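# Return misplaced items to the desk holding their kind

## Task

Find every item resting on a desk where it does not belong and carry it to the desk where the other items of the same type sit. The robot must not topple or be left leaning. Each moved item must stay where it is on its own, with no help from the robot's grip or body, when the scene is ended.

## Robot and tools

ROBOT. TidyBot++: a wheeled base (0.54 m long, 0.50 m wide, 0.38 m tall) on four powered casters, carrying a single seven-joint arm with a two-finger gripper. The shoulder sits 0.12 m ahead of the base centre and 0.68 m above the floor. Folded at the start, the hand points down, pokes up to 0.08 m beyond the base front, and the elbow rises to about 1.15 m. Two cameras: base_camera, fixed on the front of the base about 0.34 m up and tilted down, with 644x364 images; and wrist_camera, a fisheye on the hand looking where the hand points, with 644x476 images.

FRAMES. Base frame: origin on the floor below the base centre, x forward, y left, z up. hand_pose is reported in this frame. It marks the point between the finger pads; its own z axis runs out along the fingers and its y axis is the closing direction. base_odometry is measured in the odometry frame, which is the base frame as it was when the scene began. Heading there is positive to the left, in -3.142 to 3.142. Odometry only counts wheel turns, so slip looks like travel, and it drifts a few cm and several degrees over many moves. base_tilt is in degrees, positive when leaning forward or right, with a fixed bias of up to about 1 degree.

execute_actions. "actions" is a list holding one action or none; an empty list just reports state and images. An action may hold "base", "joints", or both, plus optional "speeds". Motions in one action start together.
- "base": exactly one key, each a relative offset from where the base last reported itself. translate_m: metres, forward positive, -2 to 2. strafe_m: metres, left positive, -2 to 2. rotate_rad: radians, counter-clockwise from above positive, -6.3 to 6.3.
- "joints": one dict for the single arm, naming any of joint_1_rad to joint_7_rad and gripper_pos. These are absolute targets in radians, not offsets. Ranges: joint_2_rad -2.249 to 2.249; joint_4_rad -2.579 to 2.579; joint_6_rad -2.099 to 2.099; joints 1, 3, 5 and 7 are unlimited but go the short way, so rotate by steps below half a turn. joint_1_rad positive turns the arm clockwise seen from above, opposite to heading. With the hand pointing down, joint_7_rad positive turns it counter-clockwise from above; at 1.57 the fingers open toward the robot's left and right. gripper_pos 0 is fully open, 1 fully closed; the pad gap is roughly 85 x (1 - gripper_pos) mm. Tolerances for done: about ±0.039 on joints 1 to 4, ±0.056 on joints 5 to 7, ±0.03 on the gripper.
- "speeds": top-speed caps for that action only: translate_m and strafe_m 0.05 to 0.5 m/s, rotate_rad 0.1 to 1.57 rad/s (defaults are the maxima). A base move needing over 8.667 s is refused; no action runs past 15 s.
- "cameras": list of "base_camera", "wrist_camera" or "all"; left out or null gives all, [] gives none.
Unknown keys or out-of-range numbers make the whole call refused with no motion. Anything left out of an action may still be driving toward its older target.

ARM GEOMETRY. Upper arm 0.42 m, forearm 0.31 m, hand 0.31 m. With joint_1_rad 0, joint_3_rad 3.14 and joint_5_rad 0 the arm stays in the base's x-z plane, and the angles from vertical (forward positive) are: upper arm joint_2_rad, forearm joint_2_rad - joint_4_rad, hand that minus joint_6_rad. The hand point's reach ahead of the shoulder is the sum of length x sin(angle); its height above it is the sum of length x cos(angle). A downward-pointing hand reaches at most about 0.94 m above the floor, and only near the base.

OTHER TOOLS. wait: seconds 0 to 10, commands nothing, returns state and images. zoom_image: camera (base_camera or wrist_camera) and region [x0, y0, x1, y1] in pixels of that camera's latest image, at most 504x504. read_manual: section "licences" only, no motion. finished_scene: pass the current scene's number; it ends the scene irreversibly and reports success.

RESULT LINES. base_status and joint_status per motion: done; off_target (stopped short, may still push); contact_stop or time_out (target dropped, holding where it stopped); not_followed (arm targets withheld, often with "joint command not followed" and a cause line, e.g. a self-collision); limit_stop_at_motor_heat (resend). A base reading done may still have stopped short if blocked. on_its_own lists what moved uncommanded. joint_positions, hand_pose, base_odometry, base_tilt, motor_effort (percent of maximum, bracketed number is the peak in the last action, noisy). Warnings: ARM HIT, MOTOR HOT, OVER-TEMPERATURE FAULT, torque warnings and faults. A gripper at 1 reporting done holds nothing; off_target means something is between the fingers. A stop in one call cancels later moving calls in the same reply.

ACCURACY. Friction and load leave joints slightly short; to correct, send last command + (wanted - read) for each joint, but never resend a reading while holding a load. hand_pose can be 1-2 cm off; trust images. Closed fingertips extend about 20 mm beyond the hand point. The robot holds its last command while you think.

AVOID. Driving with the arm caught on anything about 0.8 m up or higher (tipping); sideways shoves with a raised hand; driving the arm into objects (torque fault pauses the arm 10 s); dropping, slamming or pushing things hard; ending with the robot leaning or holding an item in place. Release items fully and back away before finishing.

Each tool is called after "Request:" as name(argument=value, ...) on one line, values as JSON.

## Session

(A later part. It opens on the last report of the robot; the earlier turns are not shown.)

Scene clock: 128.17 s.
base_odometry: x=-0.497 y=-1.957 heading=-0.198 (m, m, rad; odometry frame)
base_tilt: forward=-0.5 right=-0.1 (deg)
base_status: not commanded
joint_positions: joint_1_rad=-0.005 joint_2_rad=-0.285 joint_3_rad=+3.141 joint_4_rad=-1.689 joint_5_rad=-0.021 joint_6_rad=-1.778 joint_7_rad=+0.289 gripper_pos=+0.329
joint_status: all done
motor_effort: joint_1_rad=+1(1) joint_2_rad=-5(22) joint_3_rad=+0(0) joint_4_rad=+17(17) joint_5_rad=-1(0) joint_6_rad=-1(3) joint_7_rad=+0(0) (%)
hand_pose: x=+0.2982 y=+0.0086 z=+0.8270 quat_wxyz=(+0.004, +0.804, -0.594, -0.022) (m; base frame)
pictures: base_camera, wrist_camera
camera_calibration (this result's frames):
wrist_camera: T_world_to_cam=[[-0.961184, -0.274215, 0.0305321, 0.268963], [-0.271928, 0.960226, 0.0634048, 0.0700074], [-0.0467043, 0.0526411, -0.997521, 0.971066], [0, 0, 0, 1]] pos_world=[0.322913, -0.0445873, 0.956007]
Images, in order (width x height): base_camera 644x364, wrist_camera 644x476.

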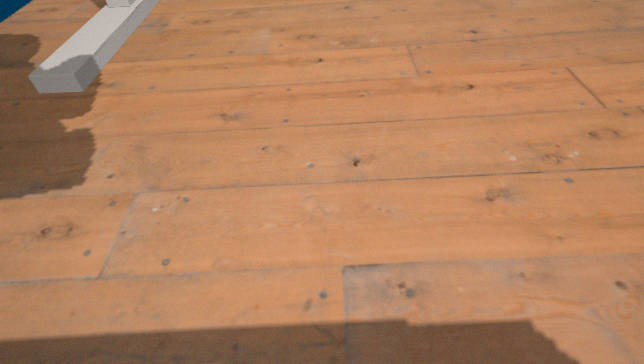

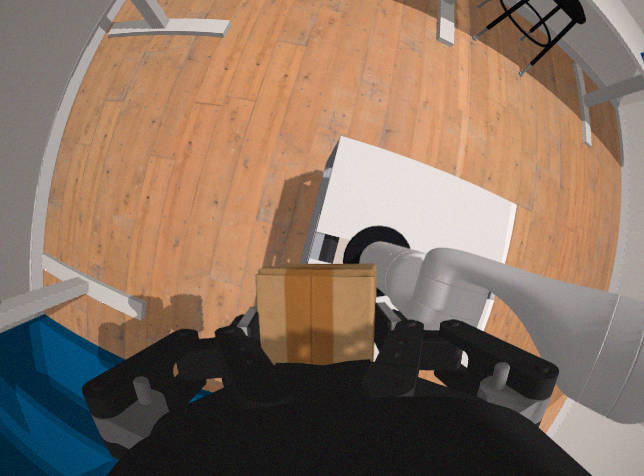

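Request:
zoom_image(camera="wrist_camera", region=[400, 0, 644, 300])

Region (400, 0, 644, 300) of wrist_camera's 644x476 image, scaled by 1.680; it fills the left 410 columns of this view, and the rest is white.

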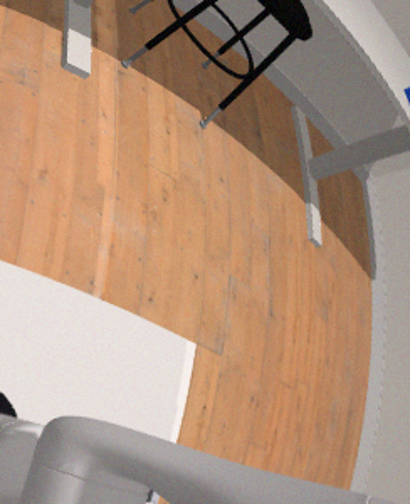

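Request:
execute_actions(actions=[{"base": {"translate_m": -1.5}}])

Scene clock: 133.60 s.
base_odometry: x=-1.968 y=-1.662 heading=-0.198 (m, m, rad; odometry frame)
base_tilt: forward=-0.5 right=-0.1 (deg)
base_status: done
joint_positions: joint_1_rad=-0.005 joint_2_rad=-0.296 joint_3_rad=+3.141 joint_4_rad=-1.689 joint_5_rad=-0.021 joint_6_rad=-1.773 joint_7_rad=+0.289 gripper_pos=+0.329
joint_status: not commanded
motor_effort: joint_1_rad=-1(0) joint_2_rad=-4(8) joint_3_rad=+0(0) joint_4_rad=+18(17) joint_5_rad=-1(2) joint_6_rad=-1(2) joint_7_rad=+0(0) (%)
hand_pose: x=+0.2980 y=+0.0086 z=+0.8287 quat_wxyz=(-0.001, +0.804, -0.594, -0.016) (m; base frame)
pictures: base_camera, wrist_camera
camera_calibration (this result's frames):
wrist_camera: T_world_to_cam=[[-0.961561, -0.274123, 0.0160038, 0.280886], [-0.272761, 0.960248, 0.05938, 0.0734239], [-0.0316451, 0.0527323, -0.998107, 0.968807], [0, 0, 0, 1]] pos_world=[0.320774, -0.0445952, 0.958118]
Images, in order (width x height): base_camera 644x364, wrist_camera 644x476.

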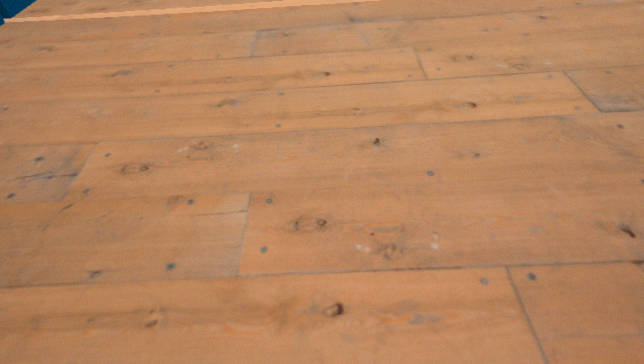

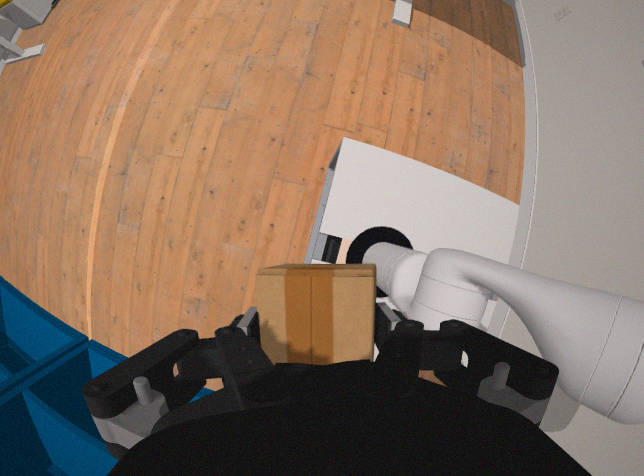

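Request:
zoom_image(camera="wrist_camera", region=[0, 240, 280, 476])

Region (0, 240, 280, 476) of wrist_camera's 644x476 image, scaled by 1.800; it fills the top 425 rows of this view, and the rest is white.

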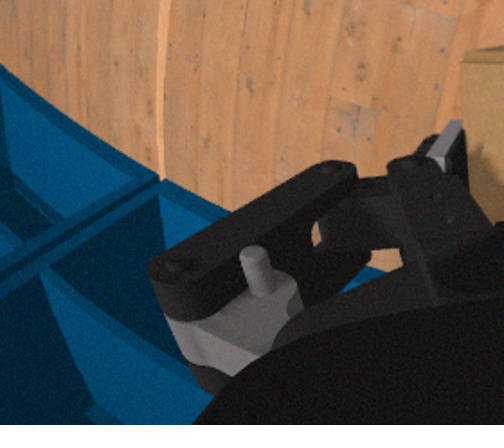

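Request:
execute_actions(actions=[{"base": {"translate_m": -0.18}, "joints": {"joint_1_rad": -1.57}}])

Scene clock: 137.63 s.
base_odometry: x=-2.144 y=-1.627 heading=-0.198 (m, m, rad; odometry frame)
base_tilt: forward=-0.4 right=-0.1 (deg)
base_status: done
joint_positions: joint_1_rad=-1.552 joint_2_rad=-0.303 joint_3_rad=+3.141 joint_4_rad=-1.689 joint_5_rad=-0.021 joint_6_rad=-1.772 joint_7_rad=+0.289 gripper_pos=+0.329
joint_status: all done
motor_effort: joint_1_rad=+0(1) joint_2_rad=-4(7) joint_3_rad=-1(1) joint_4_rad=+17(17) joint_5_rad=-1(2) joint_6_rad=-1(2) joint_7_rad=+0(0) (%)
hand_pose: x=+0.1147 y=+0.1783 z=+0.8299 quat_wxyz=(+0.007, +0.991, +0.136, -0.011) (m; base frame)
pictures: base_camera, wrist_camera
camera_calibration (this result's frames):
wrist_camera: T_world_to_cam=[[0.25106, -0.967928, 0.00919162, 0.141374], [-0.966501, -0.250144, 0.0574822, 0.157316], [-0.0533394, -0.0233152, -0.998304, 0.97143], [0, 0, 0, 1]] pos_world=[0.168368, 0.19884, 0.95944]
Images, in order (width x height): base_camera 644x364, wrist_camera 644x476.

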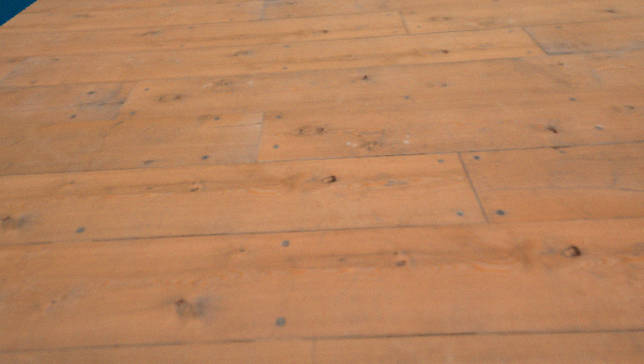

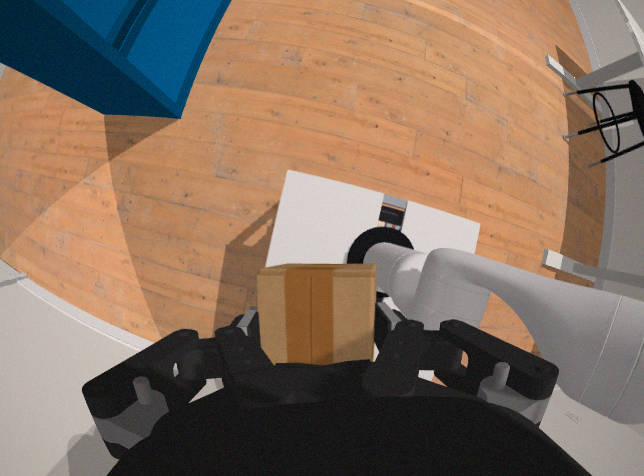

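Request:
zoom_image(camera="wrist_camera", region=[0, 40, 280, 380])

Region (0, 40, 280, 380) of wrist_camera's 644x476 image, scaled by 1.482; it fills the left 415 columns of this view, and the rest is white.

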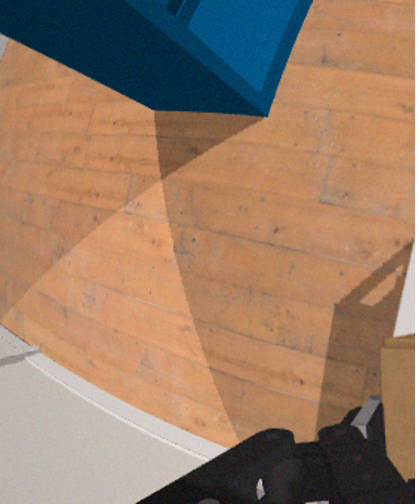

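Request:
execute_actions(actions=[{"base": {"strafe_m": 1.7}}])

Scene clock: 143.33 s.
base_odometry: x=-1.811 y=+0.040 heading=-0.198 (m, m, rad; odometry frame)
base_tilt: forward=-0.5 right=-0.1 (deg)
base_status: done
joint_positions: joint_1_rad=-1.552 joint_2_rad=-0.299 joint_3_rad=+3.141 joint_4_rad=-1.690 joint_5_rad=-0.021 joint_6_rad=-1.772 joint_7_rad=+0.289 gripper_pos=+0.329
joint_status: not commanded
motor_effort: joint_1_rad=-1(1) joint_2_rad=-5(7) joint_3_rad=-1(0) joint_4_rad=+17(17) joint_5_rad=-1(1) joint_6_rad=-1(2) joint_7_rad=+0(0) (%)
hand_pose: x=+0.1146 y=+0.1789 z=+0.8290 quat_wxyz=(+0.009, +0.991, +0.136, -0.012) (m; base frame)
pictures: base_camera, wrist_camera
camera_calibration (this result's frames):
wrist_camera: T_world_to_cam=[[0.251175, -0.967858, 0.0127526, 0.138975], [-0.966467, -0.250044, 0.0584786, 0.156654], [-0.0534102, -0.0270133, -0.998207, 0.971118], [0, 0, 0, 1]] pos_world=[0.168362, 0.199912, 0.958444]
Images, in order (width x height): base_camera 644x364, wrist_camera 644x476.

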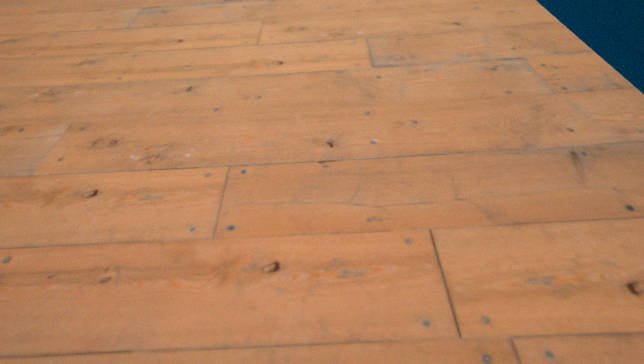

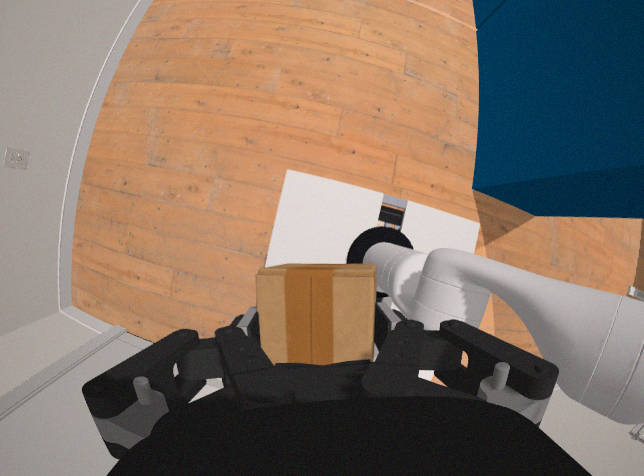

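Request:
execute_actions(actions=[{"base": {"translate_m": 1.4}, "joints": {"joint_1_rad": 0.0, "joint_2_rad": 0.0, "joint_4_rad": -1.0, "joint_6_rad": -1.3}}])

Scene clock: 148.63 s.
base_odometry: x=-0.438 y=-0.234 heading=-0.197 (m, m, rad; odometry frame)
base_tilt: forward=-0.4 right=-0.1 (deg)
base_status: done
joint_positions: joint_1_rad=-0.016 joint_2_rad=+0.004 joint_3_rad=+3.141 joint_4_rad=-1.019 joint_5_rad=-0.021 joint_6_rad=-1.337 joint_7_rad=+0.289 gripper_pos=+0.329
joint_status: all done
motor_effort: joint_1_rad=+0(1) joint_2_rad=-18(21) joint_3_rad=-1(2) joint_4_rad=+19(19) joint_5_rad=+0(0) joint_6_rad=+6(6) joint_7_rad=+0(0) (%)
hand_pose: x=+0.6080 y=+0.0157 z=+1.0454 quat_wxyz=(-0.238, +0.746, -0.546, +0.297) (m; base frame)
pictures: base_camera, wrist_camera
camera_calibration (this result's frames):
wrist_camera: T_world_to_cam=[[-0.675847, -0.271838, -0.68508, 1.13655], [-0.237993, 0.960198, -0.146218, 0.332114], [0.69756, 0.0642231, -0.713642, 0.453582], [0, 0, 0, 1]] pos_world=[0.530772, -0.0390686, 1.15088]
Images, in order (width x height): base_camera 644x364, wrist_camera 644x476.

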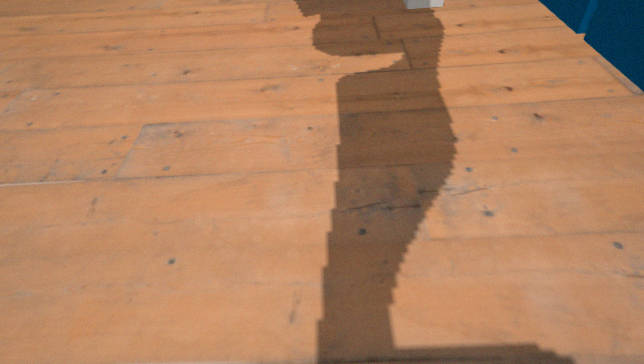

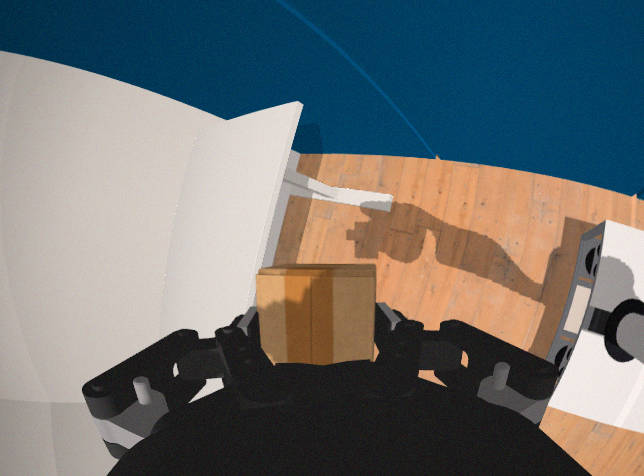

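Request:
zoom_image(camera="wrist_camera", region=[0, 40, 420, 400])

Region (0, 40, 420, 400) of wrist_camera's 644x476 image, scaled by 1.200; it fills the top 432 rows of this view, and the rest is white.

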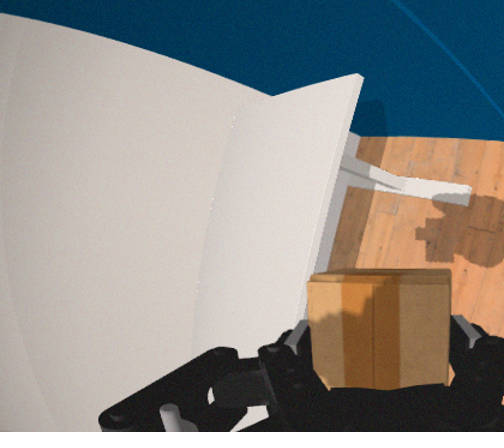

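Request:
execute_actions(actions=[{"base": {"translate_m": 0.71}, "joints": {"joint_2_rad": 0.22, "joint_4_rad": -1.21, "joint_6_rad": -1.76}}])

Scene clock: 153.83 s.
base_odometry: x=+0.258 y=-0.372 heading=-0.197 (m, m, rad; odometry frame)
base_tilt: forward=-0.4 right=+0.0 (deg)
base_status: done
joint_positions: joint_1_rad=-0.016 joint_2_rad=+0.228 joint_3_rad=+3.141 joint_4_rad=-1.214 joint_5_rad=-0.021 joint_6_rad=-1.731 joint_7_rad=+0.289 gripper_pos=+0.329
joint_status: all done
motor_effort: joint_1_rad=+0(1) joint_2_rad=-23(27) joint_3_rad=-1(1) joint_4_rad=+16(19) joint_5_rad=-1(1) joint_6_rad=-1(7) joint_7_rad=+0(0) (%)
hand_pose: x=+0.5159 y=+0.0142 z=+0.8212 quat_wxyz=(+0.001, +0.807, -0.590, -0.019) (m; base frame)
pictures: base_camera, wrist_camera
camera_calibration (this result's frames):
wrist_camera: T_world_to_cam=[[-0.95847, -0.28431, 0.0224036, 0.485385], [-0.282526, 0.957293, 0.0613926, 0.131329], [-0.0389014, 0.0525134, -0.997862, 0.971422], [0, 0, 0, 1]] pos_world=[0.54012, -0.0387331, 0.950408]
Images, in order (width x height): base_camera 644x364, wrist_camera 644x476.

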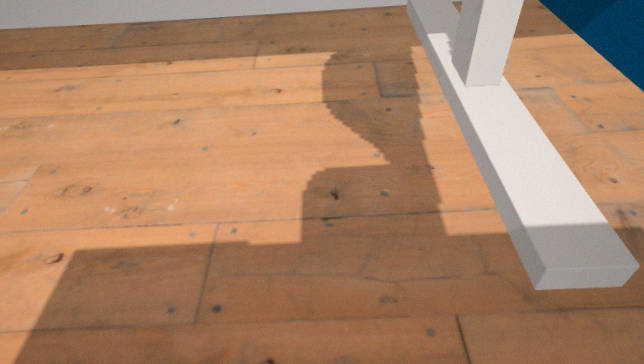

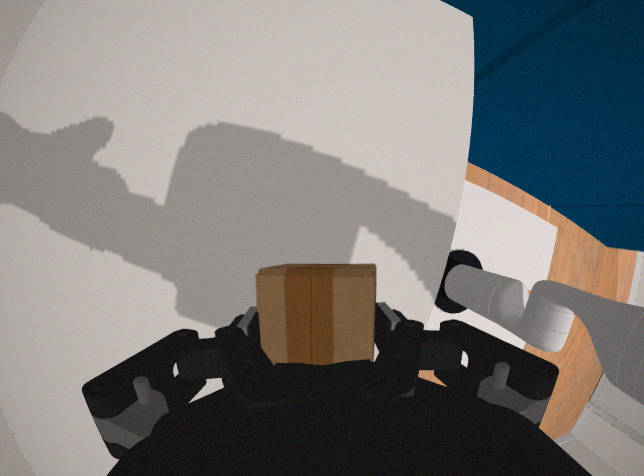

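Request:
execute_actions(actions=[{"base": {"translate_m": 0.06}, "joints": {"joint_4_rad": -1.35, "joint_6_rad": -1.525}}])

Scene clock: 155.63 s.
base_odometry: x=+0.317 y=-0.384 heading=-0.197 (m, m, rad; odometry frame)
base_tilt: forward=-0.4 right=-0.1 (deg)
base_status: done
joint_positions: joint_1_rad=-0.016 joint_2_rad=+0.230 joint_3_rad=+3.141 joint_4_rad=-1.339 joint_5_rad=-0.021 joint_6_rad=-1.552 joint_7_rad=+0.289 gripper_pos=+0.329
joint_status: all done
motor_effort: joint_1_rad=+0(1) joint_2_rad=-24(28) joint_3_rad=-2(2) joint_4_rad=+18(17) joint_5_rad=-1(2) joint_6_rad=+0(2) joint_7_rad=+0(0) (%)
hand_pose: x=+0.5353 y=+0.0146 z=+0.7808 quat_wxyz=(-0.014, +0.806, -0.591, +0.002) (m; base frame)
pictures: base_camera, wrist_camera
camera_calibration (this result's frames):
wrist_camera: T_world_to_cam=[[-0.959437, -0.280665, -0.0265909, 0.543651], [-0.281667, 0.958306, 0.0480923, 0.148826], [0.0119844, 0.0536313, -0.998489, 0.905129], [0, 0, 0, 1]] pos_world=[0.552671, -0.0385797, 0.91106]
Images, in order (width x height): base_camera 644x364, wrist_camera 644x476.

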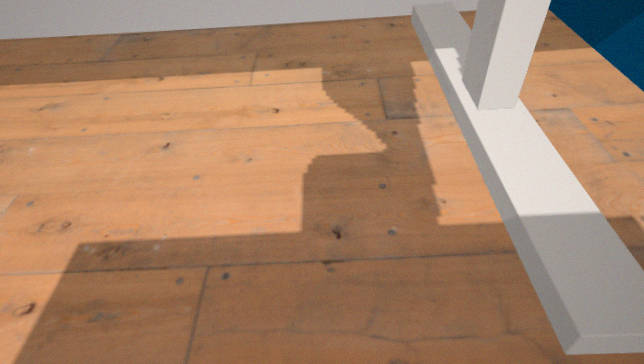

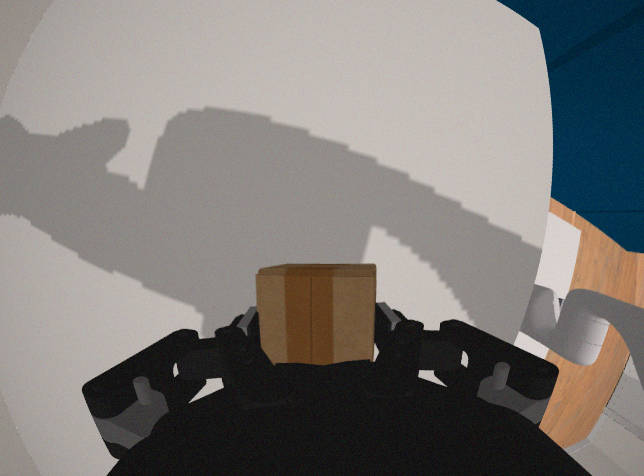

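Request:
execute_actions(actions=[{"joints": {"joint_4_rad": -1.398, "joint_6_rad": -1.485}}])

Scene clock: 157.23 s.
base_odometry: x=+0.317 y=-0.384 heading=-0.197 (m, m, rad; odometry frame)
base_tilt: forward=-0.4 right=-0.1 (deg)
base_status: not commanded
joint_positions: joint_1_rad=-0.015 joint_2_rad=+0.212 joint_3_rad=+3.141 joint_4_rad=-1.381 joint_5_rad=-0.021 joint_6_rad=-1.518 joint_7_rad=+0.289 gripper_pos=+0.329
joint_status: all done
motor_effort: joint_1_rad=+0(3) joint_2_rad=-21(24) joint_3_rad=-1(2) joint_4_rad=+16(18) joint_5_rad=-1(2) joint_6_rad=-1(1) joint_7_rad=+0(0) (%)
hand_pose: x=+0.5313 y=+0.0143 z=+0.7752 quat_wxyz=(-0.018, +0.806, -0.592, +0.006) (m; base frame)
pictures: base_camera, wrist_camera
camera_calibration (this result's frames):
wrist_camera: T_world_to_cam=[[-0.959451, -0.279412, -0.037176, 0.547758], [-0.280932, 0.958664, 0.0451611, 0.150141], [0.0230208, 0.0537738, -0.998288, 0.89356], [0, 0, 0, 1]] pos_world=[0.547156, -0.0389347, 0.905613]
Images, in order (width x height): base_camera 644x364, wrist_camera 644x476.

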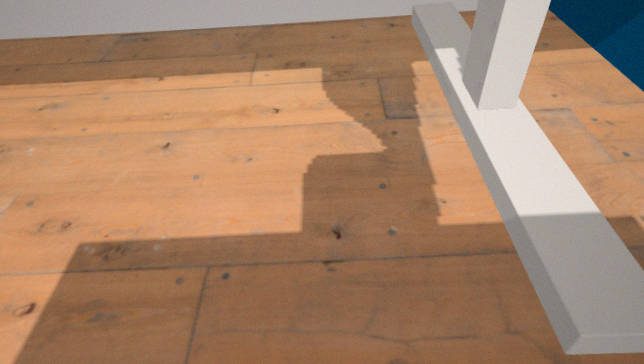

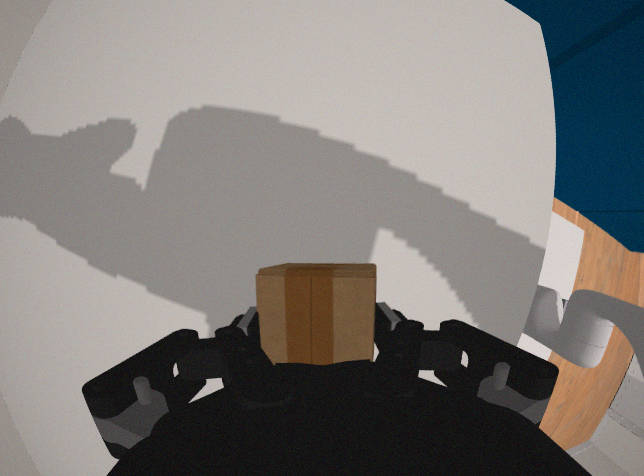

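Request:
execute_actions(actions=[{"joints": {"gripper_pos": 0.0}}])

Scene clock: 158.63 s.
base_odometry: x=+0.317 y=-0.384 heading=-0.197 (m, m, rad; odometry frame)
base_tilt: forward=-0.5 right=-0.1 (deg)
base_status: not commanded
joint_positions: joint_1_rad=-0.015 joint_2_rad=+0.213 joint_3_rad=+3.141 joint_4_rad=-1.386 joint_5_rad=-0.021 joint_6_rad=-1.518 joint_7_rad=+0.289 gripper_pos=+0.000
joint_status: all done
motor_effort: joint_1_rad=+0(1) joint_2_rad=-23(24) joint_3_rad=+0(1) joint_4_rad=+17(17) joint_5_rad=-1(2) joint_6_rad=-1(1) joint_7_rad=+0(0) (%)
hand_pose: x=+0.5298 y=+0.0143 z=+0.7730 quat_wxyz=(-0.016, +0.806, -0.592, +0.003) (m; base frame)
pictures: base_camera, wrist_camera
camera_calibration (this result's frames):
wrist_camera: T_world_to_cam=[[-0.959668, -0.279409, -0.0311247, 0.541654], [-0.280637, 0.958671, 0.0468299, 0.148393], [0.0167536, 0.0536759, -0.998418, 0.894786], [0, 0, 0, 1]] pos_world=[0.546461, -0.0389458, 0.90328]
Images, in order (width x height): base_camera 644x364, wrist_camera 644x476.

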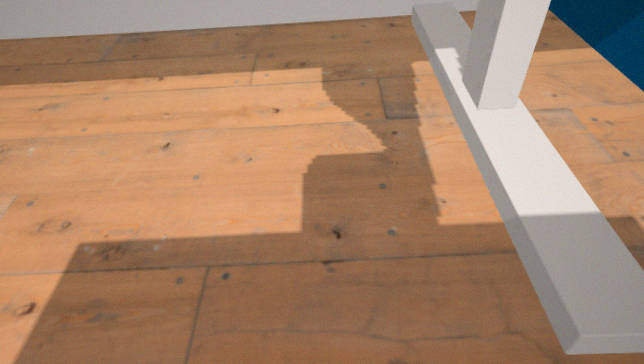

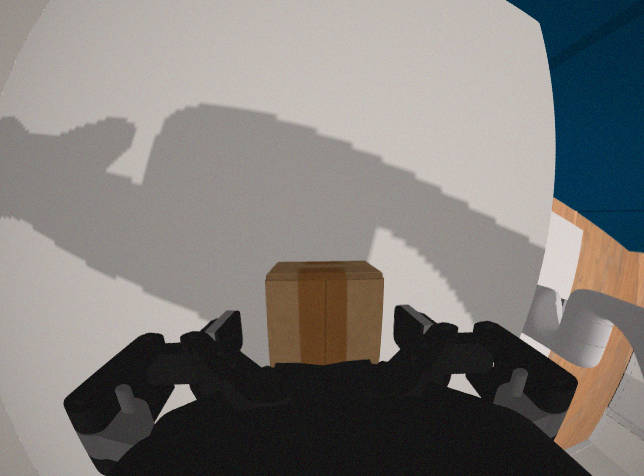

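Request:
execute_actions(actions=[{"joints": {"joint_2_rad": 0.215, "joint_4_rad": -1.12, "joint_6_rad": -1.82}}], cameras=["wrist_camera"])

Scene clock: 160.37 s.
base_odometry: x=+0.317 y=-0.384 heading=-0.197 (m, m, rad; odometry frame)
base_tilt: forward=-0.4 right=+0.0 (deg)
base_status: not commanded
joint_positions: joint_1_rad=-0.015 joint_2_rad=+0.213 joint_3_rad=+3.141 joint_4_rad=-1.134 joint_5_rad=-0.021 joint_6_rad=-1.786 joint_7_rad=+0.289 gripper_pos=+0.000
joint_status: all done
motor_effort: joint_1_rad=+0(0) joint_2_rad=-23(24) joint_3_rad=+0(1) joint_4_rad=+16(17) joint_5_rad=-1(1) joint_6_rad=-1(0) joint_7_rad=+0(0) (%)
hand_pose: x=+0.5172 y=+0.0139 z=+0.8517 quat_wxyz=(-0.011, +0.807, -0.590, -0.003) (m; base frame)
pictures: wrist_camera
camera_calibration (this result's frames):
wrist_camera: T_world_to_cam=[[-0.958459, -0.284769, -0.0162142, 0.51873], [-0.285228, 0.957133, 0.0504107, 0.140861], [0.00116371, 0.0529413, -0.998597, 0.981834], [0, 0, 0, 1]] pos_world=[0.536217, -0.0390841, 0.981766]
Images, in order (width x height): wrist_camera 644x476.

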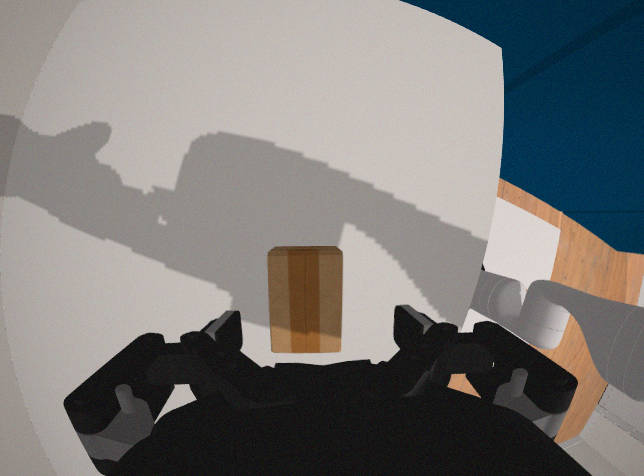

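Request:
execute_actions(actions=[{"base": {"translate_m": -0.45}, "joints": {"joint_1_rad": -0.4, "joint_2_rad": 0.0, "joint_4_rad": -0.8, "joint_6_rad": -1.4, "joint_7_rad": 1.57}}])

Scene clock: 163.07 s.
base_odometry: x=-0.124 y=-0.296 heading=-0.197 (m, m, rad; odometry frame)
base_tilt: forward=-0.5 right=-0.1 (deg)
base_status: done
joint_positions: joint_1_rad=-0.388 joint_2_rad=-0.010 joint_3_rad=+3.141 joint_4_rad=-0.807 joint_5_rad=-0.021 joint_6_rad=-1.435 joint_7_rad=+1.548 gripper_pos=+0.000
joint_status: all done
motor_effort: joint_1_rad=+0(2) joint_2_rad=-14(26) joint_3_rad=-1(1) joint_4_rad=+17(18) joint_5_rad=-1(1) joint_6_rad=+7(7) joint_7_rad=+0(0) (%)
hand_pose: x=+0.5476 y=+0.1838 z=+1.1311 quat_wxyz=(-0.099, +0.883, +0.166, +0.428) (m; base frame)
pictures: base_camera, wrist_camera
camera_calibration (this result's frames):
wrist_camera: T_world_to_cam=[[0.368424, -0.928307, -0.0500932, 0.0307317], [-0.609566, -0.200537, -0.766951, 1.28772], [0.701921, 0.313098, -0.639747, 0.414415], [0, 0, 0, 1]] pos_world=[0.482742, 0.157011, 1.25428]
Images, in order (width x height): base_camera 644x364, wrist_camera 644x476.

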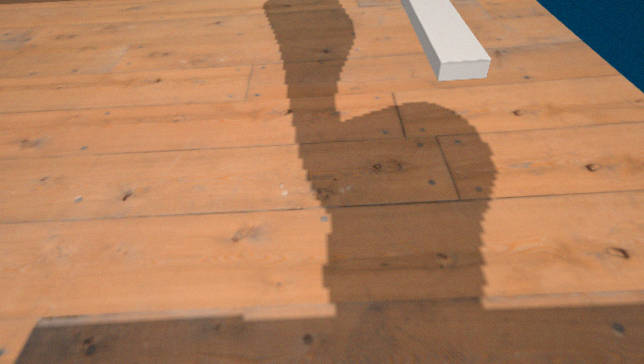

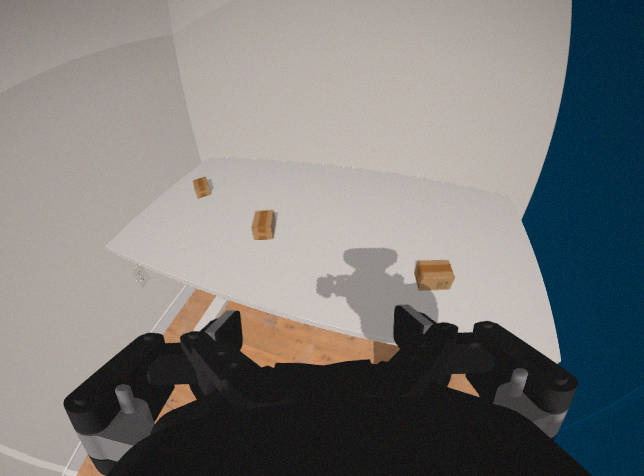

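Request:
finished_scene(scene=1)

The scene is finished: the task was done.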